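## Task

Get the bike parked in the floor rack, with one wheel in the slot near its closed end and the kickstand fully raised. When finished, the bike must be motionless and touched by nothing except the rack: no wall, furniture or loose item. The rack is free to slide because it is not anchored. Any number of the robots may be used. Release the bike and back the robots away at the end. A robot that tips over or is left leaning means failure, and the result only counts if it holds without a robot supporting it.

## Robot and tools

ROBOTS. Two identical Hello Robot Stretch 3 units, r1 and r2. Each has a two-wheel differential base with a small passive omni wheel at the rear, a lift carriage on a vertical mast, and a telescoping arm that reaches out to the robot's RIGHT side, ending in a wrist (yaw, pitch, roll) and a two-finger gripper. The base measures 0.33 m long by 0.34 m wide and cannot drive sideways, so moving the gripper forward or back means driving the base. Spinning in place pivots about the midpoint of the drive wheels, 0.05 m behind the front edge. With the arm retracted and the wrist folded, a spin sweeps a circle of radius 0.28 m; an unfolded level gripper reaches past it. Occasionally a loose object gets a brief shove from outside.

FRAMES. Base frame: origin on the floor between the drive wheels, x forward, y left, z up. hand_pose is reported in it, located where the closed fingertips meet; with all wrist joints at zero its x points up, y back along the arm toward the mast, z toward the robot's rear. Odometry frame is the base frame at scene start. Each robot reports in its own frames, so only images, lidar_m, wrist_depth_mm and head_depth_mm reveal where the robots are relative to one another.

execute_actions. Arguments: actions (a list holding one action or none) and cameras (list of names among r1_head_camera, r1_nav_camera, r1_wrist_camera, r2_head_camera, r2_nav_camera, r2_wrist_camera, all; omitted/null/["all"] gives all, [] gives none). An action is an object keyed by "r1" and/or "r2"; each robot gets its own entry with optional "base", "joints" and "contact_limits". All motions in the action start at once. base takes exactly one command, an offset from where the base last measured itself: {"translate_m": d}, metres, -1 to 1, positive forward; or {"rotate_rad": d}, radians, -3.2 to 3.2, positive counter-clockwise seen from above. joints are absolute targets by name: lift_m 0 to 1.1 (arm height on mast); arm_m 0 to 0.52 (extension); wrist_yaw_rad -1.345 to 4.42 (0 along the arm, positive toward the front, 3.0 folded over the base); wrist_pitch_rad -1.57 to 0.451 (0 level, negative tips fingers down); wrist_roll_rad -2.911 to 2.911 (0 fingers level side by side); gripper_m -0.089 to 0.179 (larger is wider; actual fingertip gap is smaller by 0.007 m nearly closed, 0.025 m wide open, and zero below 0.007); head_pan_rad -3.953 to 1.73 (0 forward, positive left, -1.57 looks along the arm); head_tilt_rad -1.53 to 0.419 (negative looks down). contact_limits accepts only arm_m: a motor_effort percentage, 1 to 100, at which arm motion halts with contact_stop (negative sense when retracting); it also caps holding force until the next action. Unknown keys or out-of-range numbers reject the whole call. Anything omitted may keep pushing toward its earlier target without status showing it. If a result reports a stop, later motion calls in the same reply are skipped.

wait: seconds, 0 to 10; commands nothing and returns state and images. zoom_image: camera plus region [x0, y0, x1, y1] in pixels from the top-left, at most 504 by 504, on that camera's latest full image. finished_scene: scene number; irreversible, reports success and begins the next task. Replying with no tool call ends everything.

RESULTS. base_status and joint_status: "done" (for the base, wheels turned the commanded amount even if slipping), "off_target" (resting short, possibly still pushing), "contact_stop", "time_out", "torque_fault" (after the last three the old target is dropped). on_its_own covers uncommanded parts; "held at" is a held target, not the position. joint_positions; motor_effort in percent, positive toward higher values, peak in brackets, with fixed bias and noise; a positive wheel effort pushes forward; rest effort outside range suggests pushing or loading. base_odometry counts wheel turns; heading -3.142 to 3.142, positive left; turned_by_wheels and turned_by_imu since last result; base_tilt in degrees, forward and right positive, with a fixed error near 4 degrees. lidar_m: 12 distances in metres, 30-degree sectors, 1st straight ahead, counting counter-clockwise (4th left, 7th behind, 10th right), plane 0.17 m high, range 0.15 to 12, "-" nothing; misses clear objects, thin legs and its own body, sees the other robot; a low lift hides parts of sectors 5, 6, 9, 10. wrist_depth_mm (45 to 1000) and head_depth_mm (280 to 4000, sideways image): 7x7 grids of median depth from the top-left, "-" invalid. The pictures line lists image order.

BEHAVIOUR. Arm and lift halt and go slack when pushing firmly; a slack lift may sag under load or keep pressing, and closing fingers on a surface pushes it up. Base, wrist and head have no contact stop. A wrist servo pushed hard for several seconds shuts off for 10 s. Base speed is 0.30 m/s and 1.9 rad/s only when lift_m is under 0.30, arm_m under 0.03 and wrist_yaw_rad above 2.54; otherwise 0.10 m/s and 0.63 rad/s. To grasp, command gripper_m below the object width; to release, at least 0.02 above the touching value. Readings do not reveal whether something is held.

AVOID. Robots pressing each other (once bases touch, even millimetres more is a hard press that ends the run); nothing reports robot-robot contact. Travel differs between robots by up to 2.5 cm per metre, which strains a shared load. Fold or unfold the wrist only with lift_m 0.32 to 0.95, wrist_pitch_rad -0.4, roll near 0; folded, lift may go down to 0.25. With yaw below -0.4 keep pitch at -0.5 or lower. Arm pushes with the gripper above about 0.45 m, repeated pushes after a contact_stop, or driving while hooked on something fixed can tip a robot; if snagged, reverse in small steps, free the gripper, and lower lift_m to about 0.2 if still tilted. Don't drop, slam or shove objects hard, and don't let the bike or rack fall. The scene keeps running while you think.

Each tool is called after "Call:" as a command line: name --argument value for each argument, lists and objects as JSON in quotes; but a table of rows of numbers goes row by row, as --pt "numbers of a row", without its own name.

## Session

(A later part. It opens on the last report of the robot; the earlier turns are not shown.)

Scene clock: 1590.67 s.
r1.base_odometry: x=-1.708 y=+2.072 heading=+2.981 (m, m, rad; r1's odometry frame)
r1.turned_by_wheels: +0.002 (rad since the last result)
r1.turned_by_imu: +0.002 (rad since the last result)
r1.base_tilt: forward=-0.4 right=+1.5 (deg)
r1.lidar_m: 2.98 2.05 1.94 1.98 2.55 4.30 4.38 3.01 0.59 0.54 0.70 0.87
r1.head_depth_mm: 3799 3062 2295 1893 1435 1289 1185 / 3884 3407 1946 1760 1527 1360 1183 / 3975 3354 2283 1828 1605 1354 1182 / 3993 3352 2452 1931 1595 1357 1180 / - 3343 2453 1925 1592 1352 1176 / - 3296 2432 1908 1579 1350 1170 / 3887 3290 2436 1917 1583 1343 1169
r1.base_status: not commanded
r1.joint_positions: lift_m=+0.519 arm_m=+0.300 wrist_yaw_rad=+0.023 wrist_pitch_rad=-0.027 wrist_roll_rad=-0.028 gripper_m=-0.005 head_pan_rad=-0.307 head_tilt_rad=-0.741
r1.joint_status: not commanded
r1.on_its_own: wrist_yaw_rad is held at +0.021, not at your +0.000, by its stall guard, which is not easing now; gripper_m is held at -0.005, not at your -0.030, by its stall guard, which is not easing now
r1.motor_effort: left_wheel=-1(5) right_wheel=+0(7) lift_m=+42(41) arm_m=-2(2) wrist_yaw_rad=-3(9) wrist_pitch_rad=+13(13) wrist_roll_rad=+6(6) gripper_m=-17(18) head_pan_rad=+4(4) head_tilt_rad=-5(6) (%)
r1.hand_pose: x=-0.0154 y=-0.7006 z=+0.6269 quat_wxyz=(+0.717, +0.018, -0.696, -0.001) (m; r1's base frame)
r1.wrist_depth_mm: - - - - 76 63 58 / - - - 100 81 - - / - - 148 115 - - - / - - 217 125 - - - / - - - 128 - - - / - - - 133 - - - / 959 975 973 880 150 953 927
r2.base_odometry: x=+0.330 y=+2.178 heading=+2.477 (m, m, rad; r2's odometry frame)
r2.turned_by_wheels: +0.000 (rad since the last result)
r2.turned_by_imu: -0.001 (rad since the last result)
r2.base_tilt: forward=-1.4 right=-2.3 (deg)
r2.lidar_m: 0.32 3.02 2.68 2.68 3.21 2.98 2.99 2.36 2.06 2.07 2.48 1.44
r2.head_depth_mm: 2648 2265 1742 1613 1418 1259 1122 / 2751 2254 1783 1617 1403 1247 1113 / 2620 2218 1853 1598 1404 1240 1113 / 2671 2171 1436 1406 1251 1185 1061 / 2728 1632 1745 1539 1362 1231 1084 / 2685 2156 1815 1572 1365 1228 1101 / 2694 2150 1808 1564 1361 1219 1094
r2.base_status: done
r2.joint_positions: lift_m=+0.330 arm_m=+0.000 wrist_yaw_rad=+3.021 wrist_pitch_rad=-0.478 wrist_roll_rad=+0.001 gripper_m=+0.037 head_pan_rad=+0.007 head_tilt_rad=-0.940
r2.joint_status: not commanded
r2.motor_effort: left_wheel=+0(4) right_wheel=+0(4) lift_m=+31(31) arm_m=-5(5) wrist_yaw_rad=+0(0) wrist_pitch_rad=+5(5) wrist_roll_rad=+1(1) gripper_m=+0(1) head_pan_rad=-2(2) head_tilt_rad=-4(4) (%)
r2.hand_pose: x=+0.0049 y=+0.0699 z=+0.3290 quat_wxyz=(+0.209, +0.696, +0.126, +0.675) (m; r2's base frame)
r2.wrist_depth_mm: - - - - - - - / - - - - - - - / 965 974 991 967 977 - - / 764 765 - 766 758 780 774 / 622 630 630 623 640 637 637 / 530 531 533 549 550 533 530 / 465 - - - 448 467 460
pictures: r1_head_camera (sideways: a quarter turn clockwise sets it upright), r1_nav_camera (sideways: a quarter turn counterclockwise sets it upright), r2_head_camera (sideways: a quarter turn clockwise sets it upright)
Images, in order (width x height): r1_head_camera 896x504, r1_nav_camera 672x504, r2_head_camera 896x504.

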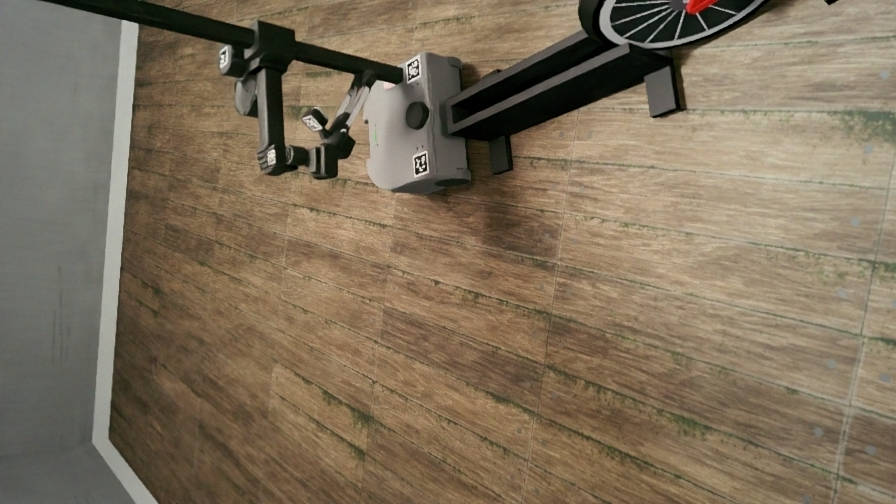

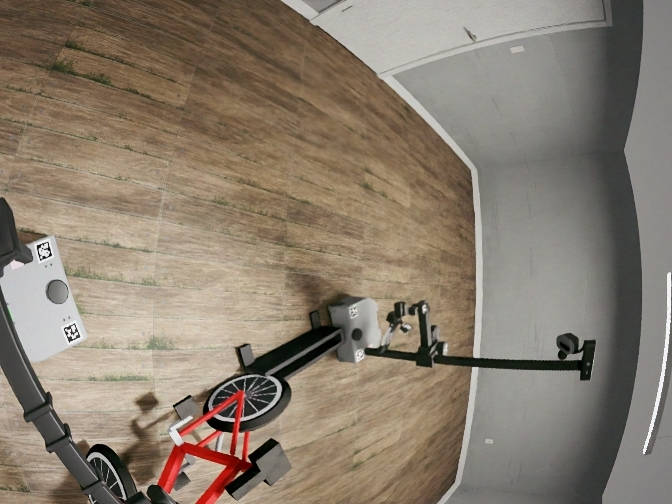

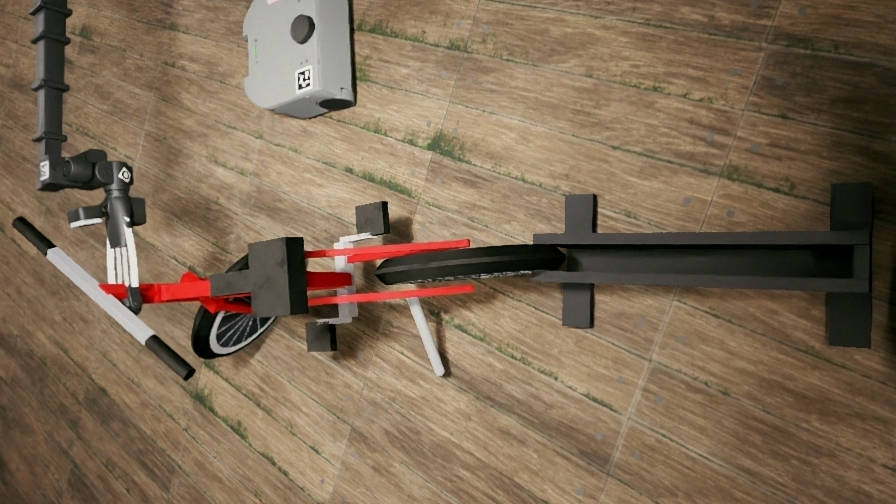

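Call:
execute_actions --actions '[{"r2": {"base": {"rotate_rad": 0.08}}}]' --cameras '[]'

Call:
execute_actions --actions '[{"r2": {"base": {"translate_m": 0.1}}}]' --cameras '["r2_head_camera", "r1_head_camera"]'

Scene clock: 1622.10 s.
r1.base_odometry: x=-1.708 y=+2.072 heading=+2.981 (m, m, rad; r1's odometry frame)
r1.turned_by_wheels: +0.000 (rad since the last result)
r1.turned_by_imu: +0.000 (rad since the last result)
r1.base_tilt: forward=-0.4 right=+1.4 (deg)
r1.lidar_m: 2.98 2.05 1.93 1.97 2.55 4.29 4.38 3.01 0.59 0.54 0.70 0.87
r1.head_depth_mm: 3775 3122 2298 1894 1435 1291 1183 / 3894 3379 1937 1759 1522 1362 1184 / 3930 3348 2292 1814 1589 1359 1181 / 3993 3351 2440 1924 1597 1359 1179 / - 3348 2439 1909 1592 1349 1172 / - 3303 2440 1927 1590 1349 1178 / 3954 3328 2406 1911 1580 1344 1170
r1.base_status: not commanded
r1.joint_positions: lift_m=+0.519 arm_m=+0.300 wrist_yaw_rad=+0.023 wrist_pitch_rad=-0.027 wrist_roll_rad=-0.028 gripper_m=-0.005 head_pan_rad=-0.307 head_tilt_rad=-0.741
r1.joint_status: not commanded
r1.on_its_own: wrist_yaw_rad is held at +0.021, not at your +0.000, by its stall guard, which is not easing now; gripper_m is held at -0.005, not at your -0.030, by its stall guard, which is not easing now
r1.motor_effort: left_wheel=-1(1) right_wheel=+1(0) lift_m=+41(42) arm_m=-2(2) wrist_yaw_rad=-2(2) wrist_pitch_rad=+13(13) wrist_roll_rad=+6(6) gripper_m=-16(17) head_pan_rad=+4(4) head_tilt_rad=-6(5) (%)
r1.hand_pose: x=-0.0154 y=-0.7006 z=+0.6269 quat_wxyz=(+0.717, +0.018, -0.696, -0.001) (m; r1's base frame)
r1.wrist_depth_mm: - - - - 76 63 58 / - - - 100 82 - - / - - 149 115 - - - / - - 217 126 - - - / - - - 129 - - - / - - - 133 - - - / 974 972 976 873 150 955 928
r2.base_odometry: x=+0.330 y=+2.178 heading=+2.557 (m, m, rad; r2's odometry frame)
r2.turned_by_wheels: +0.080 (rad since the last result)
r2.turned_by_imu: +0.079 (rad since the last result)
r2.base_tilt: forward=-1.4 right=-2.3 (deg)
r2.lidar_m: 0.32 2.92 2.68 2.71 3.22 2.98 3.00 2.27 2.06 2.08 2.62 0.33
r2.head_depth_mm: 2777 2265 1735 1615 1420 1252 1130 / 2600 2265 1863 1594 1396 1250 1116 / 2683 2181 1828 1537 1365 1240 1116 / 2803 1585 1490 1499 1324 1195 1063 / 2701 2129 1833 1563 1380 1222 1085 / 2707 2172 1816 1574 1373 1223 1103 / 2685 2143 1813 1557 1367 1222 1095
r2.base_status: done
r2.joint_positions: lift_m=+0.330 arm_m=+0.000 wrist_yaw_rad=+3.021 wrist_pitch_rad=-0.478 wrist_roll_rad=+0.001 gripper_m=+0.037 head_pan_rad=+0.007 head_tilt_rad=-0.940
r2.joint_status: not commanded
r2.motor_effort: left_wheel=-2(4) right_wheel=+3(5) lift_m=+31(30) arm_m=-5(4) wrist_yaw_rad=+0(0) wrist_pitch_rad=+5(5) wrist_roll_rad=+1(1) gripper_m=+0(0) head_pan_rad=-2(2) head_tilt_rad=-3(4) (%)
r2.hand_pose: x=+0.0049 y=+0.0699 z=+0.3290 quat_wxyz=(+0.209, +0.696, +0.126, +0.675) (m; r2's base frame)
r2.wrist_depth_mm: - - - - - - - / - - - - - - - / 981 971 960 990 992 - - / 762 768 - 758 764 777 782 / 628 623 632 625 633 627 636 / 529 534 533 548 549 535 532 / 459 - - - 455 463 462
pictures: none
No camera images: the call's "cameras" was empty. Leave "cameras" out to get every camera's image.

Scene clock: 1625.20 s.
r1.base_odometry: x=-1.708 y=+2.072 heading=+2.980 (m, m, rad; r1's odometry frame)
r1.turned_by_wheels: -0.001 (rad since the last result)
r1.turned_by_imu: -0.001 (rad since the last result)
r1.base_tilt: forward=-0.4 right=+1.5 (deg)
r1.lidar_m: 2.99 2.06 1.94 1.97 2.55 4.30 4.37 3.00 0.58 0.57 0.69 0.84
r1.head_depth_mm: 3813 3419 1674 1841 1470 1281 1184 / 3933 3405 1560 1723 1519 1354 1186 / 3944 3369 2350 1820 1590 1355 1178 / - 3340 2456 1924 1585 1349 1177 / - 3290 2430 1944 1588 1354 1174 / - 3322 2439 1911 1591 1340 1173 / 3964 3278 2408 1909 1574 1344 1175
r1.base_status: not commanded
r1.joint_positions: lift_m=+0.519 arm_m=+0.300 wrist_yaw_rad=-0.075 wrist_pitch_rad=-0.023 wrist_roll_rad=-0.029 gripper_m=-0.005 head_pan_rad=-0.307 head_tilt_rad=-0.741
r1.joint_status: not commanded
r1.on_its_own: wrist_yaw_rad is held at -0.059, not at your +0.000, by its stall guard, which is not easing now; gripper_m is held at -0.005, not at your -0.030, by its stall guard, which is not easing now; wrist_yaw_rad is at rest, and its effort (+14) is outside its rest range (-12 to +12)
r1.motor_effort: left_wheel=-10(23) right_wheel=+11(28) lift_m=+42(41) arm_m=-2(2) wrist_yaw_rad=+14(50) wrist_pitch_rad=+11(13) wrist_roll_rad=+6(6) gripper_m=-20(23) head_pan_rad=+4(4) head_tilt_rad=-5(4) (%)
r1.hand_pose: x=-0.0407 y=-0.7001 z=+0.6279 quat_wxyz=(+0.717, -0.018, -0.696, -0.035) (m; r1's base frame)
r1.wrist_depth_mm: - - - - - 69 60 / - - - 112 84 75 - / - - 141 112 - - - / - 245 - 123 - - - / - - - 127 - - - / - - - 138 144 - - / 964 951 978 916 152 981 926
r2.base_odometry: x=+0.247 y=+2.234 heading=+2.557 (m, m, rad; r2's odometry frame)
r2.turned_by_wheels: -0.001 (rad since the last result)
r2.turned_by_imu: -0.051 (rad since the last result)
r2.base_tilt: forward=-1.4 right=-2.4 (deg)
r2.lidar_m: 0.29 2.94 2.65 2.65 3.22 3.04 3.08 2.35 2.10 2.10 2.58 0.16
r2.head_depth_mm: 2700 2285 1656 1620 1417 1257 1118 / 2630 2258 1841 1620 1399 1252 1120 / 2760 2097 1850 1563 1402 1244 1118 / 2783 2027 1223 1242 1290 1163 1048 / 2765 1682 1784 1563 1387 1225 1111 / 2717 2175 1832 1562 1377 1220 1101 / 2686 2168 1806 1551 1362 1220 1098
r2.base_status: translate_m off_target (by the wheels' count: +0.0998 of +0.1000)
r2.joint_positions: lift_m=+0.330 arm_m=+0.000 wrist_yaw_rad=+3.021 wrist_pitch_rad=-0.478 wrist_roll_rad=+0.001 gripper_m=+0.037 head_pan_rad=+0.006 head_tilt_rad=-0.940
r2.joint_status: not commanded
r2.on_its_own: right_wheel is at rest, and its effort (+32) is outside its rest range (-18 to +18)
r2.motor_effort: left_wheel=+7(11) right_wheel=+32(41) lift_m=+31(31) arm_m=-4(5) wrist_yaw_rad=+0(0) wrist_pitch_rad=+5(5) wrist_roll_rad=+1(1) gripper_m=+0(0) head_pan_rad=-2(3) head_tilt_rad=-4(4) (%)
r2.hand_pose: x=+0.0049 y=+0.0699 z=+0.3290 quat_wxyz=(+0.209, +0.696, +0.126, +0.675) (m; r2's base frame)
r2.wrist_depth_mm: - - - - - - - / - - - - - - - / 969 995 987 986 992 - - / 764 756 - 760 766 756 769 / 624 623 624 626 642 628 635 / 531 532 540 545 551 541 534 / 467 - - - 453 460 466
pictures: r1_head_camera (sideways: a quarter turn clockwise sets it upright), r2_head_camera (sideways: a quarter turn clockwise sets it upright)
Images, in order (width x height): r1_head_camera 896x504, r2_head_camera 896x504.

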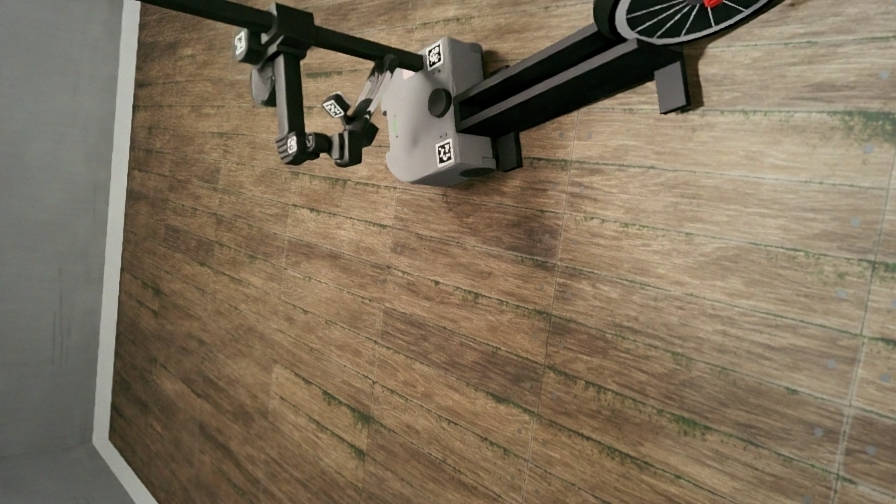

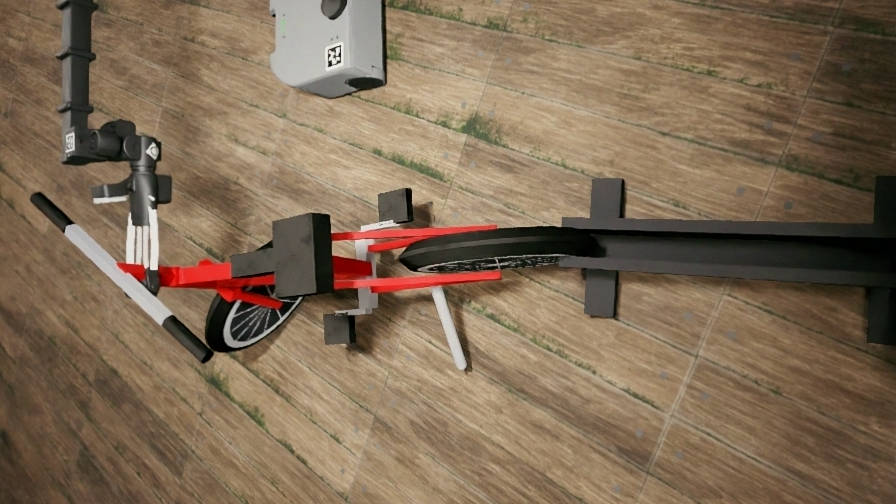

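Call:
execute_actions --actions '[{"r2": {"base": {"translate_m": -0.06}}}]' --cameras '["r2_head_camera", "r1_head_camera", "r1_wrist_camera"]'

Scene clock: 1632.23 s.
r1.base_odometry: x=-1.708 y=+2.072 heading=+2.981 (m, m, rad; r1's odometry frame)
r1.turned_by_wheels: +0.000 (rad since the last result)
r1.turned_by_imu: +0.000 (rad since the last result)
r1.base_tilt: forward=-0.5 right=+1.4 (deg)
r1.lidar_m: 2.98 2.06 1.94 1.97 2.56 4.30 4.37 2.99 0.57 0.56 0.70 0.85
r1.head_depth_mm: 3804 3270 2223 1903 1418 1285 1183 / 3893 3365 1929 1751 1523 1366 1183 / 3937 3416 2298 1818 1608 1354 1177 / 3960 3376 2438 1926 1593 1349 1172 / - 3307 2431 1922 1578 1353 1174 / - 3323 2413 1903 1580 1343 1169 / 3939 3294 2407 1901 1579 1343 1168
r1.base_status: not commanded
r1.joint_positions: lift_m=+0.519 arm_m=+0.300 wrist_yaw_rad=-0.065 wrist_pitch_rad=-0.023 wrist_roll_rad=-0.029 gripper_m=-0.005 head_pan_rad=-0.307 head_tilt_rad=-0.741
r1.joint_status: not commanded
r1.on_its_own: wrist_yaw_rad is held at -0.059, not at your +0.000, by its stall guard, which is not easing now; gripper_m is held at -0.005, not at your -0.030, by its stall guard, which is not easing now
r1.motor_effort: left_wheel=-5(10) right_wheel=+6(11) lift_m=+41(42) arm_m=-2(2) wrist_yaw_rad=+6(13) wrist_pitch_rad=+11(11) wrist_roll_rad=+6(6) gripper_m=-19(21) head_pan_rad=+4(4) head_tilt_rad=-6(6) (%)
r1.hand_pose: x=-0.0382 y=-0.7003 z=+0.6279 quat_wxyz=(+0.717, -0.014, -0.697, -0.032) (m; r1's base frame)
r1.wrist_depth_mm: - - - - 90 68 60 / - - - 107 84 75 - / - - 140 112 - - - / - 246 - 123 - - - / - - - 128 - - - / - - - 137 - - - / 963 983 979 891 153 972 955
r2.base_odometry: x=+0.297 y=+2.200 heading=+2.557 (m, m, rad; r2's odometry frame)
r2.turned_by_wheels: +0.000 (rad since the last result)
r2.turned_by_imu: +0.000 (rad since the last result)
r2.base_tilt: forward=-1.5 right=-2.3 (deg)
r2.lidar_m: 0.22 2.97 2.66 2.68 3.23 3.00 3.02 2.33 2.08 2.09 2.55 0.23
r2.head_depth_mm: 2780 2295 1716 1610 1402 1256 1127 / 2740 2243 1815 1607 1410 1247 1120 / 2676 2161 1859 1597 1375 1237 1116 / 2769 1463 1261 1314 1289 1179 1062 / 2749 1998 1788 1573 1376 1228 1088 / 2706 2142 1814 1553 1377 1221 1105 / 2649 2144 1796 1539 1384 1228 1094
r2.base_status: done
r2.joint_positions: lift_m=+0.330 arm_m=+0.000 wrist_yaw_rad=+3.021 wrist_pitch_rad=-0.478 wrist_roll_rad=+0.001 gripper_m=+0.037 head_pan_rad=+0.006 head_tilt_rad=-0.940
r2.joint_status: not commanded
r2.motor_effort: left_wheel=+1(5) right_wheel=-1(27) lift_m=+31(31) arm_m=-4(5) wrist_yaw_rad=+0(1) wrist_pitch_rad=+5(5) wrist_roll_rad=+1(1) gripper_m=+0(0) head_pan_rad=-2(2) head_tilt_rad=-4(4) (%)
r2.hand_pose: x=+0.0049 y=+0.0699 z=+0.3290 quat_wxyz=(+0.209, +0.696, +0.126, +0.675) (m; r2's base frame)
r2.wrist_depth_mm: - - - - - - - / - - - - - - - / 999 978 985 985 997 - - / 745 774 - 768 770 758 769 / 630 626 625 626 647 623 639 / 528 533 532 545 545 542 541 / 460 - - - 452 462 471
pictures: r1_head_camera (sideways: a quarter turn clockwise sets it upright), r1_wrist_camera, r2_head_camera (sideways: a quarter turn clockwise sets it upright)
Images, in order (width x height): r1_head_camera 896x504, r1_wrist_camera 644x364, r2_head_camera 896x504.

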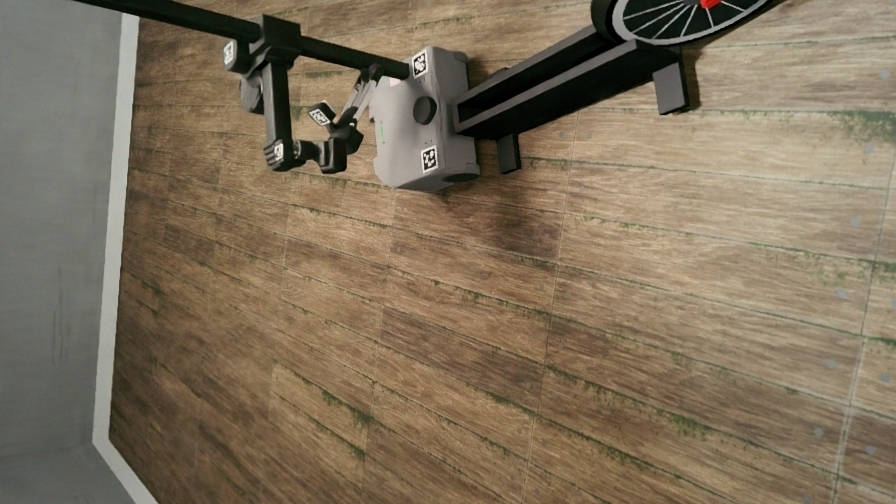

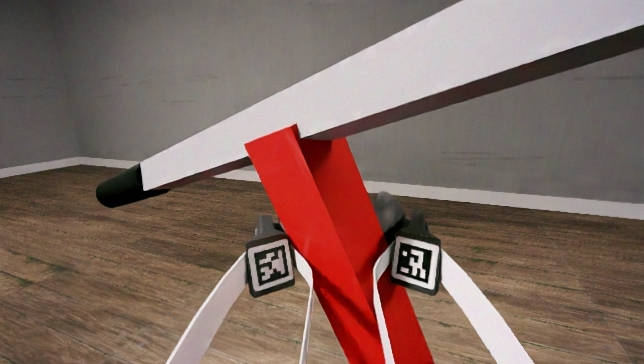

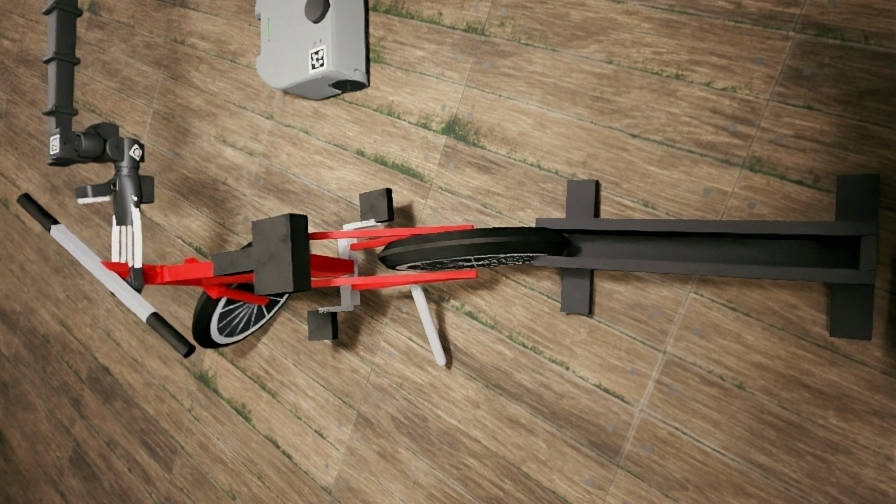

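Call:
execute_actions --actions '[{"r1": {"joints": {"arm_m": 0.34}}}]' --cameras '["r2_head_camera", "r1_head_camera"]'

Scene clock: 1640.87 s.
r1.base_odometry: x=-1.708 y=+2.072 heading=+2.981 (m, m, rad; r1's odometry frame)
r1.turned_by_wheels: +0.000 (rad since the last result)
r1.turned_by_imu: +0.000 (rad since the last result)
r1.base_tilt: forward=-0.5 right=+1.4 (deg)
r1.lidar_m: 2.99 2.07 1.93 1.97 2.55 4.30 4.37 3.00 0.58 0.57 0.71 0.87
r1.head_depth_mm: 3826 3225 2205 1888 1435 1303 1186 / 3975 3383 1929 1758 1524 1353 1180 / 3929 3356 2290 1812 1595 1354 1181 / - 3334 2432 1930 1585 1354 1179 / - 3350 2451 1927 1581 1351 1175 / - 3321 2419 1925 1585 1347 1175 / 3880 3307 2401 1918 1573 1347 1166
r1.base_status: not commanded
r1.joint_positions: lift_m=+0.519 arm_m=+0.340 wrist_yaw_rad=-0.053 wrist_pitch_rad=-0.032 wrist_roll_rad=-0.029 gripper_m=-0.005 head_pan_rad=-0.307 head_tilt_rad=-0.741
r1.joint_status: all done
r1.on_its_own: wrist_yaw_rad is held at -0.059, not at your +0.000, by its stall guard, which is not easing now; gripper_m is held at -0.005, not at your -0.030, by its stall guard, which is not easing now
r1.motor_effort: left_wheel=-1(5) right_wheel=+0(6) lift_m=+42(42) arm_m=+3(4) wrist_yaw_rad=-5(6) wrist_pitch_rad=+15(15) wrist_roll_rad=+6(6) gripper_m=-19(18) head_pan_rad=+4(4) head_tilt_rad=-7(5) (%)
r1.hand_pose: x=-0.0350 y=-0.7397 z=+0.6257 quat_wxyz=(+0.717, -0.007, -0.697, -0.030) (m; r1's base frame)
r1.wrist_depth_mm: - - - - 83 69 64 / - - - 106 86 - - / - - 144 115 - - - / - 244 - 125 - - - / - - - 129 - - - / - - - 133 - - - / 963 975 973 888 151 924 945
r2.base_odometry: x=+0.297 y=+2.200 heading=+2.557 (m, m, rad; r2's odometry frame)
r2.turned_by_wheels: +0.000 (rad since the last result)
r2.turned_by_imu: -0.001 (rad since the last result)
r2.base_tilt: forward=-1.4 right=-2.4 (deg)
r2.lidar_m: 0.15 2.96 2.67 2.67 3.26 3.00 3.01 2.34 2.08 2.08 2.55 0.17
r2.head_depth_mm: 2781 2289 1704 1614 1416 1245 1123 / 2740 2224 1816 1607 1406 1248 1120 / 2666 2161 1855 1592 1395 1242 1118 / 2557 2092 1484 1292 1331 1191 1061 / 2807 1712 1714 1540 1381 1235 1107 / 2734 2172 1814 1577 1374 1221 1111 / 2706 2151 1799 1562 1364 1219 1094
r2.base_status: not commanded
r2.joint_positions: lift_m=+0.330 arm_m=+0.000 wrist_yaw_rad=+3.021 wrist_pitch_rad=-0.478 wrist_roll_rad=+0.001 gripper_m=+0.037 head_pan_rad=+0.006 head_tilt_rad=-0.940
r2.joint_status: not commanded
r2.motor_effort: left_wheel=+1(1) right_wheel=-1(1) lift_m=+31(31) arm_m=-5(5) wrist_yaw_rad=+0(1) wrist_pitch_rad=+5(5) wrist_roll_rad=+1(1) gripper_m=+0(0) head_pan_rad=-2(3) head_tilt_rad=-3(3) (%)
r2.hand_pose: x=+0.0049 y=+0.0699 z=+0.3290 quat_wxyz=(+0.209, +0.696, +0.126, +0.675) (m; r2's base frame)
r2.wrist_depth_mm: - - - - - - - / - - - - - - - / 961 993 960 978 969 - - / 767 764 - 762 760 774 771 / 624 628 627 625 647 634 635 / 527 528 534 548 541 533 534 / 459 - - - 446 463 467
pictures: r1_head_camera (sideways: a quarter turn clockwise sets it upright), r2_head_camera (sideways: a quarter turn clockwise sets it upright)
Images, in order (width x height): r1_head_camera 896x504, r2_head_camera 896x504.

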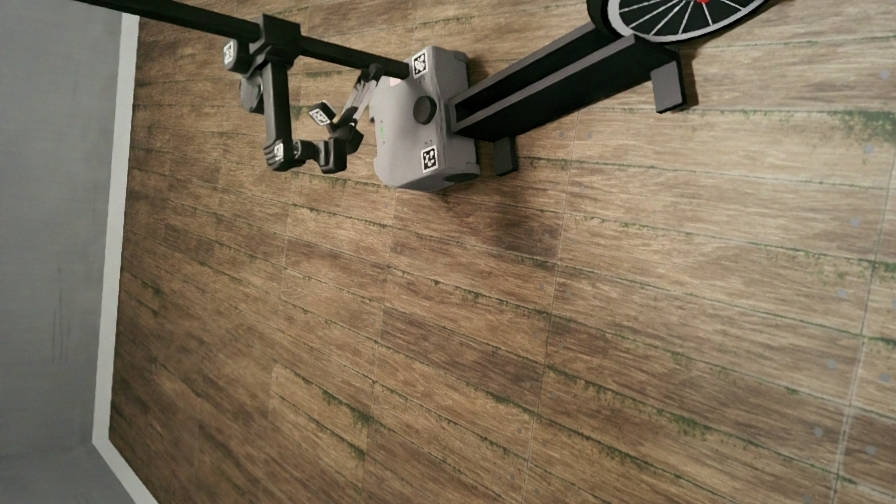

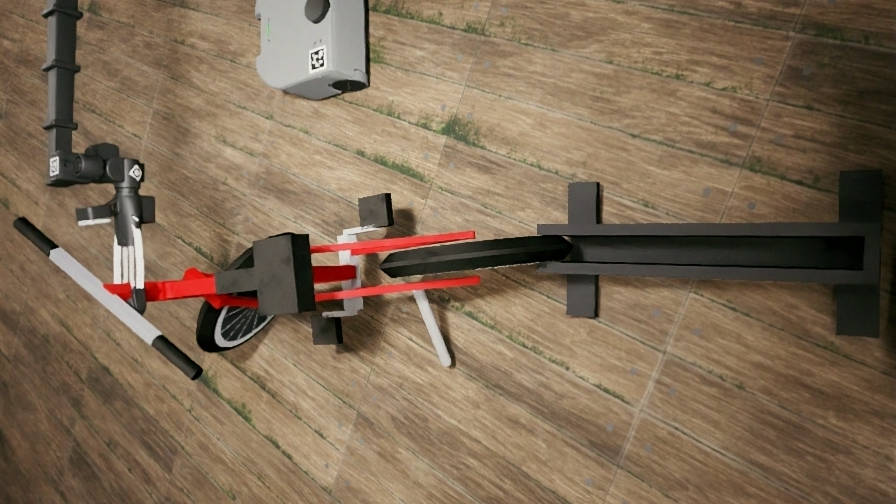

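Call:
zoom_image --camera "r2_head_camera" --region '[360, 160, 896, 350]'

Call:
zoom_image --camera "r1_head_camera" --region '[440, 0, 800, 200]'

Region (360, 160, 896, 350) is 536x190 pixels. A region can be at most 504 by 504 pixels.

Region (440, 0, 800, 200) of r1_head_camera's 896x504 image, scaled by 1.400, with more detail than that image has.

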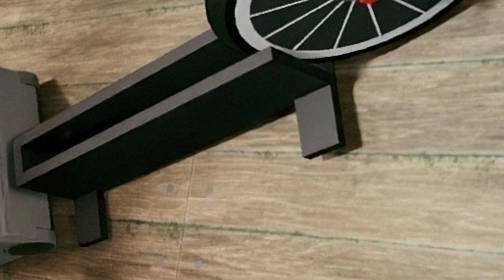

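Call:
zoom_image --camera "r2_head_camera" --region '[440, 170, 700, 330]'

Region (440, 170, 700, 330) of r2_head_camera's 896x504 image, scaled by 1.938, with more detail than that image has; it fills the top 310 rows of this view, and the rest is white.

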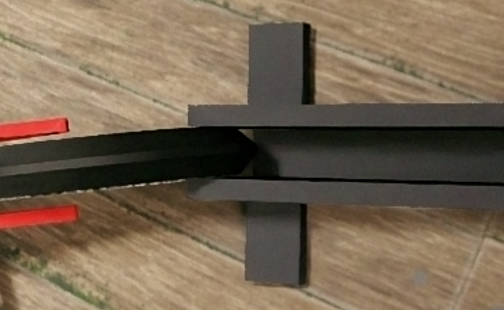

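Call:
execute_actions --actions '[{"r2": {"base": {"translate_m": -0.15}, "joints": {"lift_m": 0.26}}}]' --cameras '[]'

Call:
execute_actions --actions '[{"r2": {"base": {"rotate_rad": 1.571}}}]' --cameras '[]'

Call:
execute_actions --actions '[{"r2": {"base": {"translate_m": 0.35}}}]' --cameras '[]'

Call:
execute_actions --actions '[{"r2": {"base": {"rotate_rad": -1.571}, "joints": {"head_pan_rad": -0.8, "head_tilt_rad": -1.1}}}]' --cameras '["r2_head_camera", "r2_nav_camera"]'

Scene clock: 1713.00 s.
r1.base_odometry: x=-1.708 y=+2.072 heading=+2.981 (m, m, rad; r1's odometry frame)
r1.turned_by_wheels: +0.000 (rad since the last result)
r1.turned_by_imu: +0.000 (rad since the last result)
r1.base_tilt: forward=-0.4 right=+1.4 (deg)
r1.lidar_m: 2.99 2.06 1.94 1.97 2.56 4.29 4.37 3.00 0.58 0.57 0.71 0.87
r1.head_depth_mm: 3739 3226 2399 1957 1431 1298 1187 / 3860 3397 1905 1869 1526 1362 1177 / 3926 3363 1999 1869 1598 1356 1184 / - 3332 2451 1935 1592 1360 1180 / - 3353 2456 1910 1591 1356 1178 / - 3325 2435 1917 1584 1352 1170 / 3939 3287 2428 1915 1577 1340 1168
r1.base_status: not commanded
r1.joint_positions: lift_m=+0.519 arm_m=+0.340 wrist_yaw_rad=-0.053 wrist_pitch_rad=-0.032 wrist_roll_rad=-0.029 gripper_m=-0.005 head_pan_rad=-0.307 head_tilt_rad=-0.741
r1.joint_status: not commanded
r1.on_its_own: wrist_yaw_rad is held at -0.059, not at your +0.000, by its stall guard, which is not easing now; gripper_m is held at -0.005, not at your -0.030, by its stall guard, which is not easing now
r1.motor_effort: left_wheel=-1(1) right_wheel=+1(1) lift_m=+42(42) arm_m=+3(3) wrist_yaw_rad=-5(5) wrist_pitch_rad=+15(15) wrist_roll_rad=+6(6) gripper_m=-18(18) head_pan_rad=+4(4) head_tilt_rad=-6(6) (%)
r1.hand_pose: x=-0.0350 y=-0.7397 z=+0.6257 quat_wxyz=(+0.717, -0.007, -0.697, -0.030) (m; r1's base frame)
r1.wrist_depth_mm: - - - - 83 69 64 / - - - 105 86 - - / - - 144 115 - - - / - 243 - 125 - - - / - - - 129 - - - / - - - 133 - - - / 999 972 957 876 150 932 922
r2.base_odometry: x=+0.422 y=+2.118 heading=+2.557 (m, m, rad; r2's odometry frame)
r2.turned_by_wheels: +0.000 (rad since the last result)
r2.turned_by_imu: -0.001 (rad since the last result)
r2.base_tilt: forward=-1.4 right=-2.3 (deg)
r2.lidar_m: 0.27 3.02 2.72 2.73 3.18 2.86 2.88 2.28 2.03 2.03 2.48 0.26
r2.head_depth_mm: 2744 2276 1784 1616 1418 1252 1133 / 2763 2265 1817 1614 1398 1245 1126 / 2533 2236 1881 1590 1399 1243 1120 / 2491 2019 1560 1482 1342 1179 1111 / 2742 2023 1788 1572 1388 1218 1103 / 2732 2152 1832 1572 1365 1234 1107 / 2655 2138 1787 1550 1368 1217 1103
r2.base_status: done
r2.joint_positions: lift_m=+0.260 arm_m=+0.000 wrist_yaw_rad=+3.021 wrist_pitch_rad=-0.478 wrist_roll_rad=+0.001 gripper_m=+0.037 head_pan_rad=+0.006 head_tilt_rad=-0.940
r2.joint_status: all done
r2.motor_effort: left_wheel=+1(4) right_wheel=-1(6) lift_m=+18(29) arm_m=-5(5) wrist_yaw_rad=+0(1) wrist_pitch_rad=+5(5) wrist_roll_rad=+1(1) gripper_m=+0(0) head_pan_rad=-2(3) head_tilt_rad=-4(4) (%)
r2.hand_pose: x=+0.0049 y=+0.0699 z=+0.2597 quat_wxyz=(+0.209, +0.696, +0.126, +0.675) (m; r2's base frame)
r2.wrist_depth_mm: - - - - - - - / - - - - - - - / 829 836 826 843 834 832 841 / 654 638 - 655 651 664 645 / 531 528 - 558 542 534 530 / 468 - - - 464 452 452 / - - - - 382 396 394
pictures: none
No camera images: the call's "cameras" was empty. Leave "cameras" out to get every camera's image.

Scene clock: 1715.30 s.
r1.base_odometry: x=-1.708 y=+2.072 heading=+2.981 (m, m, rad; r1's odometry frame)
r1.turned_by_wheels: +0.000 (rad since the last result)
r1.turned_by_imu: +0.000 (rad since the last result)
r1.base_tilt: forward=-0.4 right=+1.4 (deg)
r1.lidar_m: 2.98 2.06 1.94 1.97 2.55 4.29 4.38 3.00 0.59 0.57 0.71 0.87
r1.head_depth_mm: 3777 3392 2481 1946 1435 1300 1186 / 3775 3208 1960 1787 1525 1364 1179 / 3891 3367 1915 1805 1596 1358 1182 / - 3368 2453 1900 1594 1355 1175 / - 3294 2435 1923 1587 1350 1169 / - 3299 2411 1926 1576 1347 1174 / 3914 3302 2404 1911 1578 1337 1173
r1.base_status: not commanded
r1.joint_positions: lift_m=+0.519 arm_m=+0.340 wrist_yaw_rad=-0.053 wrist_pitch_rad=-0.032 wrist_roll_rad=-0.029 gripper_m=-0.005 head_pan_rad=-0.307 head_tilt_rad=-0.741
r1.joint_status: not commanded
r1.on_its_own: wrist_yaw_rad is held at -0.059, not at your +0.000, by its stall guard, which is not easing now; gripper_m is held at -0.005, not at your -0.030, by its stall guard, which is not easing now
r1.motor_effort: left_wheel=-1(0) right_wheel=+1(1) lift_m=+41(42) arm_m=+3(2) wrist_yaw_rad=-5(4) wrist_pitch_rad=+15(15) wrist_roll_rad=+6(6) gripper_m=-17(18) head_pan_rad=+4(4) head_tilt_rad=-4(5) (%)
r1.hand_pose: x=-0.0350 y=-0.7397 z=+0.6257 quat_wxyz=(+0.717, -0.007, -0.697, -0.030) (m; r1's base frame)
r1.wrist_depth_mm: - - - - 83 69 65 / - - - 105 86 - - / - - 144 115 - - - / - 243 - 125 - - - / - - - 129 - - - / - - - 133 - - - / 974 989 965 884 151 947 929
r2.base_odometry: x=+0.422 y=+2.118 heading=-2.155 (m, m, rad; r2's odometry frame)
r2.turned_by_wheels: +1.571 (rad since the last result)
r2.turned_by_imu: +1.571 (rad since the last result)
r2.base_tilt: forward=-1.4 right=-2.4 (deg)
r2.lidar_m: 2.72 3.18 2.87 2.87 2.29 2.02 2.03 2.47 0.26 0.27 3.02 2.72
r2.head_depth_mm: 2428 2293 1887 1630 1413 1254 1125 / 2506 2269 1879 1596 1404 1242 1121 / 2553 2231 1877 1597 1395 1240 1112 / 2649 2199 1849 1592 1381 1226 1111 / 2631 2213 1822 1573 1387 1228 1111 / 2705 2196 1825 1567 1373 1229 1101 / 2698 2163 1806 1559 1372 1214 1105
r2.base_status: done
r2.joint_positions: lift_m=+0.260 arm_m=+0.000 wrist_yaw_rad=+3.021 wrist_pitch_rad=-0.478 wrist_roll_rad=+0.001 gripper_m=+0.037 head_pan_rad=+0.006 head_tilt_rad=-0.940
r2.joint_status: not commanded
r2.motor_effort: left_wheel=-1(6) right_wheel=+3(10) lift_m=+18(19) arm_m=-5(5) wrist_yaw_rad=+1(0) wrist_pitch_rad=+5(5) wrist_roll_rad=+1(1) gripper_m=+0(0) head_pan_rad=-2(2) head_tilt_rad=-3(4) (%)
r2.hand_pose: x=+0.0049 y=+0.0699 z=+0.2597 quat_wxyz=(+0.209, +0.696, +0.126, +0.675) (m; r2's base frame)
r2.wrist_depth_mm: - - - - - - - / - - - - - - - / 829 823 832 822 822 825 841 / 639 642 - 658 653 658 653 / 534 530 - 545 542 533 532 / 465 - - - 465 452 453 / - - - - 384 391 397
pictures: none
No camera images: the call's "cameras" was empty. Leave "cameras" out to get every camera's image.

Scene clock: 1718.27 s.
r1.base_odometry: x=-1.708 y=+2.072 heading=+2.981 (m, m, rad; r1's odometry frame)
r1.turned_by_wheels: +0.000 (rad since the last result)
r1.turned_by_imu: +0.000 (rad since the last result)
r1.base_tilt: forward=-0.4 right=+1.4 (deg)
r1.lidar_m: 2.98 2.06 1.94 1.97 2.55 4.31 4.39 3.00 0.58 0.57 0.71 0.87
r1.head_depth_mm: 3821 3232 1939 1836 1441 1300 1182 / 3889 3386 2466 1869 1525 1359 1180 / 3938 3390 2462 1936 1598 1353 1178 / - 3348 2470 1916 1593 1353 1176 / - 3313 2433 1926 1594 1350 1176 / - 3288 2433 1912 1580 1349 1173 / 3928 3336 2430 1914 1582 1343 1170
r1.base_status: not commanded
r1.joint_positions: lift_m=+0.519 arm_m=+0.340 wrist_yaw_rad=-0.053 wrist_pitch_rad=-0.032 wrist_roll_rad=-0.029 gripper_m=-0.005 head_pan_rad=-0.307 head_tilt_rad=-0.741
r1.joint_status: not commanded
r1.on_its_own: wrist_yaw_rad is held at -0.059, not at your +0.000, by its stall guard, which is not easing now; gripper_m is held at -0.005, not at your -0.030, by its stall guard, which is not easing now
r1.motor_effort: left_wheel=+0(1) right_wheel=+1(1) lift_m=+41(41) arm_m=+2(3) wrist_yaw_rad=-5(4) wrist_pitch_rad=+15(15) wrist_roll_rad=+5(5) gripper_m=-18(17) head_pan_rad=+4(4) head_tilt_rad=-6(6) (%)
r1.hand_pose: x=-0.0350 y=-0.7397 z=+0.6257 quat_wxyz=(+0.717, -0.007, -0.697, -0.030) (m; r1's base frame)
r1.wrist_depth_mm: - - - - 83 69 64 / - - - 106 86 - - / - - 144 115 - - - / - 243 - 125 - - - / - - - 129 - - - / - - - 133 - - - / 981 947 990 889 151 938 917
r2.base_odometry: x=+0.229 y=+1.826 heading=-2.156 (m, m, rad; r2's odometry frame)
r2.turned_by_wheels: +0.000 (rad since the last result)
r2.turned_by_imu: -0.001 (rad since the last result)
r2.base_tilt: forward=-1.4 right=-2.3 (deg)
r2.lidar_m: 2.40 2.89 2.75 2.76 2.65 2.36 2.37 0.47 0.50 1.09 2.66 2.38
r2.head_depth_mm: 2099 2285 1876 1624 1415 1251 1129 / 2210 2224 1890 1615 1404 1250 1117 / 2264 2210 1856 1595 1397 1244 1121 / 2358 2236 1847 1580 1393 1227 1113 / 2449 2195 1835 1583 1387 1229 1107 / 2507 2196 1822 1569 1382 1224 1101 / 2570 2163 1818 1568 1361 1215 1098
r2.base_status: done
r2.joint_positions: lift_m=+0.260 arm_m=+0.000 wrist_yaw_rad=+3.021 wrist_pitch_rad=-0.478 wrist_roll_rad=+0.001 gripper_m=+0.037 head_pan_rad=+0.006 head_tilt_rad=-0.940
r2.joint_status: not commanded
r2.motor_effort: left_wheel=-2(5) right_wheel=+2(9) lift_m=+19(19) arm_m=-5(5) wrist_yaw_rad=+0(1) wrist_pitch_rad=+5(5) wrist_roll_rad=+1(1) gripper_m=+0(0) head_pan_rad=-2(3) head_tilt_rad=-4(4) (%)
r2.hand_pose: x=+0.0049 y=+0.0699 z=+0.2597 quat_wxyz=(+0.209, +0.696, +0.126, +0.675) (m; r2's base frame)
r2.wrist_depth_mm: - - - - - - - / - - - - - - - / 830 835 828 831 841 831 832 / 646 639 - 650 645 657 649 / 529 535 - 560 544 544 531 / 464 - - - 467 458 452 / - - - - 381 393 393
pictures: none
No camera images: the call's "cameras" was empty. Leave "cameras" out to get every camera's image.

Scene clock: 1720.53 s.
r1.base_odometry: x=-1.708 y=+2.072 heading=+2.981 (m, m, rad; r1's odometry frame)
r1.turned_by_wheels: +0.000 (rad since the last result)
r1.turned_by_imu: +0.000 (rad since the last result)
r1.base_tilt: forward=-0.4 right=+1.4 (deg)
r1.lidar_m: 2.99 2.06 1.94 1.98 2.56 4.29 4.40 2.98 0.58 0.57 0.71 0.87
r1.head_depth_mm: 3791 3390 1941 1889 1436 1297 1183 / 3864 3392 2483 1943 1531 1368 1181 / 3991 3392 2438 1928 1597 1369 1181 / 3985 3358 2453 1933 1602 1355 1183 / - 3350 2432 1940 1586 1345 1176 / - 3326 2421 1918 1579 1349 1170 / 3875 3290 2437 1910 1586 1346 1169
r1.base_status: not commanded
r1.joint_positions: lift_m=+0.519 arm_m=+0.340 wrist_yaw_rad=-0.053 wrist_pitch_rad=-0.032 wrist_roll_rad=-0.029 gripper_m=-0.005 head_pan_rad=-0.307 head_tilt_rad=-0.741
r1.joint_status: not commanded
r1.on_its_own: wrist_yaw_rad is held at -0.059, not at your +0.000, by its stall guard, which is not easing now; gripper_m is held at -0.005, not at your -0.030, by its stall guard, which is not easing now
r1.motor_effort: left_wheel=+0(1) right_wheel=+1(1) lift_m=+42(42) arm_m=+2(2) wrist_yaw_rad=-4(5) wrist_pitch_rad=+15(15) wrist_roll_rad=+6(6) gripper_m=-17(18) head_pan_rad=+4(4) head_tilt_rad=-6(6) (%)
r1.hand_pose: x=-0.0350 y=-0.7397 z=+0.6257 quat_wxyz=(+0.717, -0.007, -0.697, -0.030) (m; r1's base frame)
r1.wrist_depth_mm: - - - - 83 69 64 / - - - 105 86 - - / - - 144 115 - - - / - 243 - 125 - - - / - - - 129 - - - / - - - 134 - - - / 986 953 961 879 151 926 937
r2.base_odometry: x=+0.229 y=+1.826 heading=+2.557 (m, m, rad; r2's odometry frame)
r2.turned_by_wheels: -1.571 (rad since the last result)
r2.turned_by_imu: -1.572 (rad since the last result)
r2.base_tilt: forward=-1.4 right=-2.3 (deg)
r2.lidar_m: 1.09 2.66 2.39 2.40 2.90 2.75 2.76 2.65 2.36 2.37 0.47 0.50
r2.head_depth_mm: 2159 1838 1644 1467 1324 1212 1109 / 2105 1820 1622 1462 1317 1207 1110 / 2088 1791 1608 1447 1305 1231 - / 2069 1788 1600 1449 1280 1209 - / 2043 1813 1593 1378 1308 1190 1119 / 1795 1764 1551 1404 1297 1179 1095 / 1979 1773 1360 1418 1289 1173 1087
r2.base_status: done
r2.joint_positions: lift_m=+0.260 arm_m=+0.000 wrist_yaw_rad=+3.021 wrist_pitch_rad=-0.478 wrist_roll_rad=+0.001 gripper_m=+0.037 head_pan_rad=-0.793 head_tilt_rad=-1.086
r2.joint_status: all done
r2.motor_effort: left_wheel=+2(9) right_wheel=-2(8) lift_m=+19(19) arm_m=-5(5) wrist_yaw_rad=+0(0) wrist_pitch_rad=+5(5) wrist_roll_rad=+1(1) gripper_m=+0(0) head_pan_rad=-2(26) head_tilt_rad=-4(15) (%)
r2.hand_pose: x=+0.0049 y=+0.0699 z=+0.2597 quat_wxyz=(+0.209, +0.696, +0.126, +0.675) (m; r2's base frame)
r2.wrist_depth_mm: - - - - - - - / - - - - - - - / 835 818 828 842 837 837 831 / 650 649 - 653 660 647 660 / 535 536 - 552 545 537 534 / 468 - - - 471 458 453 / - - - - 384 393 396
pictures: r2_head_camera (sideways: a quarter turn clockwise sets it upright), r2_nav_camera (sideways: a quarter turn counterclockwise sets it upright)
Images, in order (width x height): r2_head_camera 896x504, r2_nav_camera 672x504.

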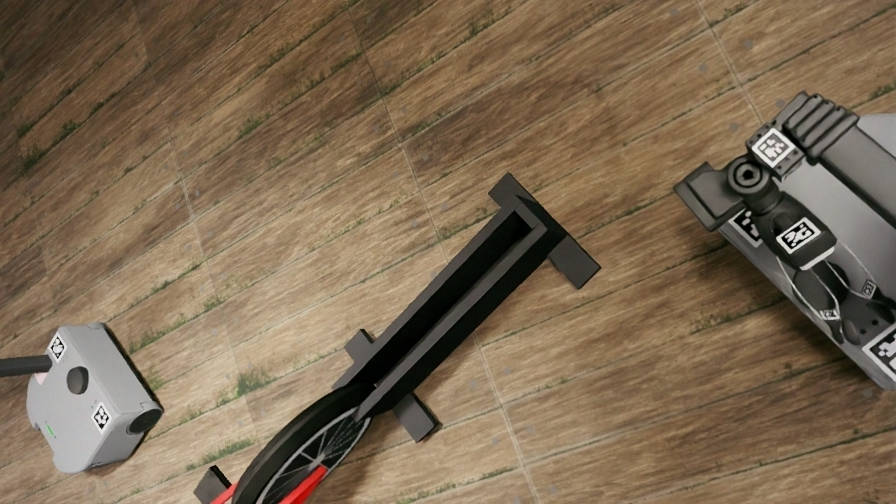

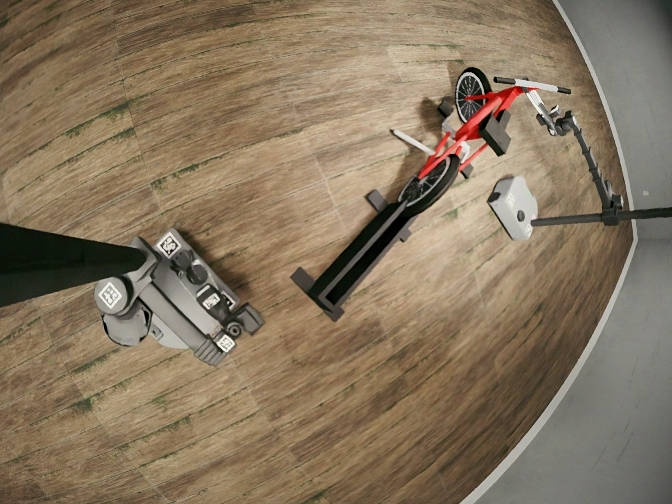

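Call:
execute_actions --actions '[{"r2": {"base": {"translate_m": 0.29}}}]' --cameras '[]'

Call:
execute_actions --actions '[{"r2": {"base": {"rotate_rad": -1.571}, "joints": {"head_pan_rad": 0.5, "head_tilt_rad": -1.1}}}]' --cameras '["r2_head_camera", "r2_nav_camera"]'

Scene clock: 1732.87 s.
r1.base_odometry: x=-1.708 y=+2.072 heading=+2.981 (m, m, rad; r1's odometry frame)
r1.turned_by_wheels: +0.000 (rad since the last result)
r1.turned_by_imu: -0.001 (rad since the last result)
r1.base_tilt: forward=-0.4 right=+1.4 (deg)
r1.lidar_m: 2.99 2.06 1.93 1.98 2.56 4.31 4.38 3.01 0.59 0.57 0.71 0.87
r1.head_depth_mm: 3789 3446 2485 1811 1435 1305 1181 / 3928 3384 2448 1942 1522 1359 1180 / 3980 3378 2437 1927 1598 1360 1181 / 3984 3352 2433 1923 1586 1355 1178 / - 3342 2430 1916 1580 1351 1175 / - 3311 2426 1908 1582 1351 1168 / 3924 3291 2427 1910 1576 1345 1170
r1.base_status: not commanded
r1.joint_positions: lift_m=+0.519 arm_m=+0.340 wrist_yaw_rad=-0.053 wrist_pitch_rad=-0.032 wrist_roll_rad=-0.029 gripper_m=-0.005 head_pan_rad=-0.307 head_tilt_rad=-0.741
r1.joint_status: not commanded
r1.on_its_own: wrist_yaw_rad is held at -0.059, not at your +0.000, by its stall guard, which is not easing now; gripper_m is held at -0.005, not at your -0.030, by its stall guard, which is not easing now
r1.motor_effort: left_wheel=-1(1) right_wheel=+1(1) lift_m=+42(42) arm_m=+2(3) wrist_yaw_rad=-4(5) wrist_pitch_rad=+15(15) wrist_roll_rad=+6(6) gripper_m=-17(18) head_pan_rad=+4(4) head_tilt_rad=-6(6) (%)
r1.hand_pose: x=-0.0350 y=-0.7397 z=+0.6257 quat_wxyz=(+0.717, -0.007, -0.697, -0.030) (m; r1's base frame)
r1.wrist_depth_mm: - - - - 83 69 65 / - - - 105 86 - - / - - 144 115 - - - / - 242 - 125 - - - / - - - 129 - - - / - - - 133 - - - / 972 944 955 874 151 951 950
r2.base_odometry: x=-0.013 y=+1.986 heading=+2.557 (m, m, rad; r2's odometry frame)
r2.turned_by_wheels: +0.000 (rad since the last result)
r2.turned_by_imu: -0.001 (rad since the last result)
r2.base_tilt: forward=-1.4 right=-2.3 (deg)
r2.lidar_m: 1.29 2.54 2.29 2.30 2.78 3.02 3.04 2.76 2.45 0.35 0.36 0.50
r2.head_depth_mm: 2120 1856 1634 1460 1319 1210 1110 / 2125 1830 1627 1466 1321 1197 1107 / 2077 1826 1612 1446 1219 1210 - / 2091 1769 1614 1418 1278 1214 - / 1762 1698 1594 1279 1300 1193 1123 / 2034 1721 1269 1400 1301 1182 1096 / 2030 1761 1360 1405 1289 1174 1086
r2.base_status: done
r2.joint_positions: lift_m=+0.260 arm_m=+0.000 wrist_yaw_rad=+3.021 wrist_pitch_rad=-0.478 wrist_roll_rad=+0.001 gripper_m=+0.037 head_pan_rad=-0.794 head_tilt_rad=-1.087
r2.joint_status: not commanded
r2.motor_effort: left_wheel=+2(8) right_wheel=-2(5) lift_m=+19(19) arm_m=-5(5) wrist_yaw_rad=+0(0) wrist_pitch_rad=+5(5) wrist_roll_rad=+1(1) gripper_m=-1(1) head_pan_rad=-2(2) head_tilt_rad=-4(5) (%)
r2.hand_pose: x=+0.0049 y=+0.0699 z=+0.2597 quat_wxyz=(+0.209, +0.696, +0.126, +0.675) (m; r2's base frame)
r2.wrist_depth_mm: - - - - - - - / - - - - - - - / 833 834 836 845 838 838 855 / 646 641 - 645 648 648 656 / 536 533 - 550 548 534 528 / 465 - - - 468 453 451 / - - - - 382 394 394
pictures: none
No camera images: the call's "cameras" was empty. Leave "cameras" out to get every camera's image.

Scene clock: 1735.07 s.
r1.base_odometry: x=-1.708 y=+2.072 heading=+2.981 (m, m, rad; r1's odometry frame)
r1.turned_by_wheels: +0.000 (rad since the last result)
r1.turned_by_imu: +0.000 (rad since the last result)
r1.base_tilt: forward=-0.4 right=+1.5 (deg)
r1.lidar_m: 2.98 2.07 1.94 1.97 2.55 4.31 4.36 3.00 0.58 0.57 0.71 0.87
r1.head_depth_mm: 3783 3418 2490 1944 1432 1302 1181 / 3929 3410 2471 1942 1520 1358 1183 / 3901 3346 2465 1926 1592 1357 1180 / 3967 3355 2433 1935 1594 1351 1172 / - 3359 2442 1920 1585 1347 1171 / - 3323 2427 1916 1578 1348 1173 / 3933 3275 2431 1908 1577 1342 1170
r1.base_status: not commanded
r1.joint_positions: lift_m=+0.519 arm_m=+0.340 wrist_yaw_rad=-0.053 wrist_pitch_rad=-0.032 wrist_roll_rad=-0.029 gripper_m=-0.005 head_pan_rad=-0.307 head_tilt_rad=-0.741
r1.joint_status: not commanded
r1.on_its_own: wrist_yaw_rad is held at -0.059, not at your +0.000, by its stall guard, which is not easing now; gripper_m is held at -0.005, not at your -0.030, by its stall guard, which is not easing now
r1.motor_effort: left_wheel=-1(1) right_wheel=+1(1) lift_m=+42(42) arm_m=+3(3) wrist_yaw_rad=-5(5) wrist_pitch_rad=+15(15) wrist_roll_rad=+6(6) gripper_m=-17(18) head_pan_rad=+4(3) head_tilt_rad=-6(6) (%)
r1.hand_pose: x=-0.0350 y=-0.7397 z=+0.6257 quat_wxyz=(+0.717, -0.007, -0.697, -0.030) (m; r1's base frame)
r1.wrist_depth_mm: - - - - 83 69 64 / - - - 105 86 - - / - - 143 115 - - - / - 242 - 125 - - - / - - - 129 - - - / - - - 134 - - - / 963 957 965 879 151 955 926
r2.base_odometry: x=-0.013 y=+1.986 heading=+0.986 (m, m, rad; r2's odometry frame)
r2.turned_by_wheels: -1.571 (rad since the last result)
r2.turned_by_imu: -1.572 (rad since the last result)
r2.base_tilt: forward=-1.5 right=-2.3 (deg)
r2.lidar_m: 0.35 0.37 0.50 1.29 2.54 2.29 2.30 2.80 3.01 3.05 2.74 2.45
r2.head_depth_mm: 2138 1848 1631 1464 1326 1208 1119 / 2118 1831 1605 1465 1314 1205 1110 / 2075 1824 1602 1445 1236 1204 1123 / 2063 1802 1592 1456 1251 1198 1142 / 2061 1777 1596 1433 1273 1204 - / 2061 1787 1574 1347 1300 1188 - / 1986 1659 1575 1232 1290 1179 -
r2.base_status: done
r2.joint_positions: lift_m=+0.260 arm_m=+0.000 wrist_yaw_rad=+3.021 wrist_pitch_rad=-0.478 wrist_roll_rad=+0.001 gripper_m=+0.037 head_pan_rad=+0.493 head_tilt_rad=-1.087
r2.joint_status: all done
r2.motor_effort: left_wheel=+2(7) right_wheel=-3(7) lift_m=+19(19) arm_m=-5(5) wrist_yaw_rad=+0(0) wrist_pitch_rad=+5(5) wrist_roll_rad=+1(1) gripper_m=+0(0) head_pan_rad=+1(25) head_tilt_rad=-4(5) (%)
r2.hand_pose: x=+0.0049 y=+0.0699 z=+0.2597 quat_wxyz=(+0.209, +0.696, +0.126, +0.675) (m; r2's base frame)
r2.wrist_depth_mm: - - - - 896 568 - / - - - - - 589 - / 826 825 818 842 837 580 470 / 652 641 - 651 649 589 416 / 532 533 - 551 547 526 408 / 470 - - - 466 458 408 / - - - - 383 395 384
pictures: r2_head_camera (sideways: a quarter turn clockwise sets it upright), r2_nav_camera (sideways: a quarter turn counterclockwise sets it upright)
Images, in order (width x height): r2_head_camera 896x504, r2_nav_camera 672x504.

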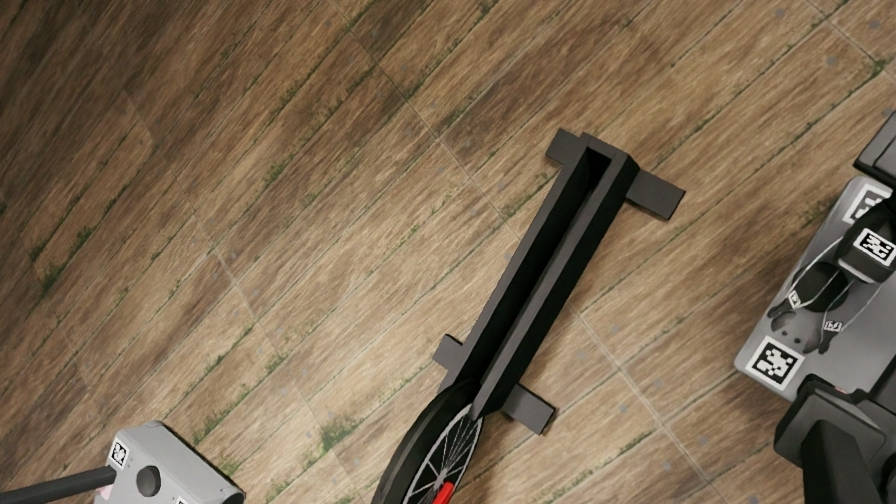

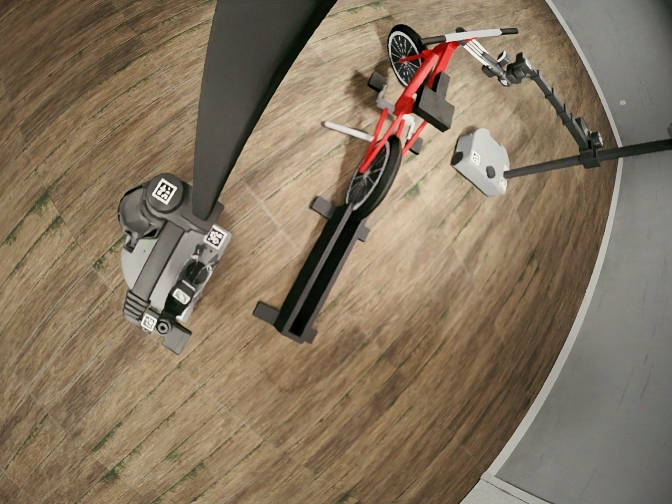

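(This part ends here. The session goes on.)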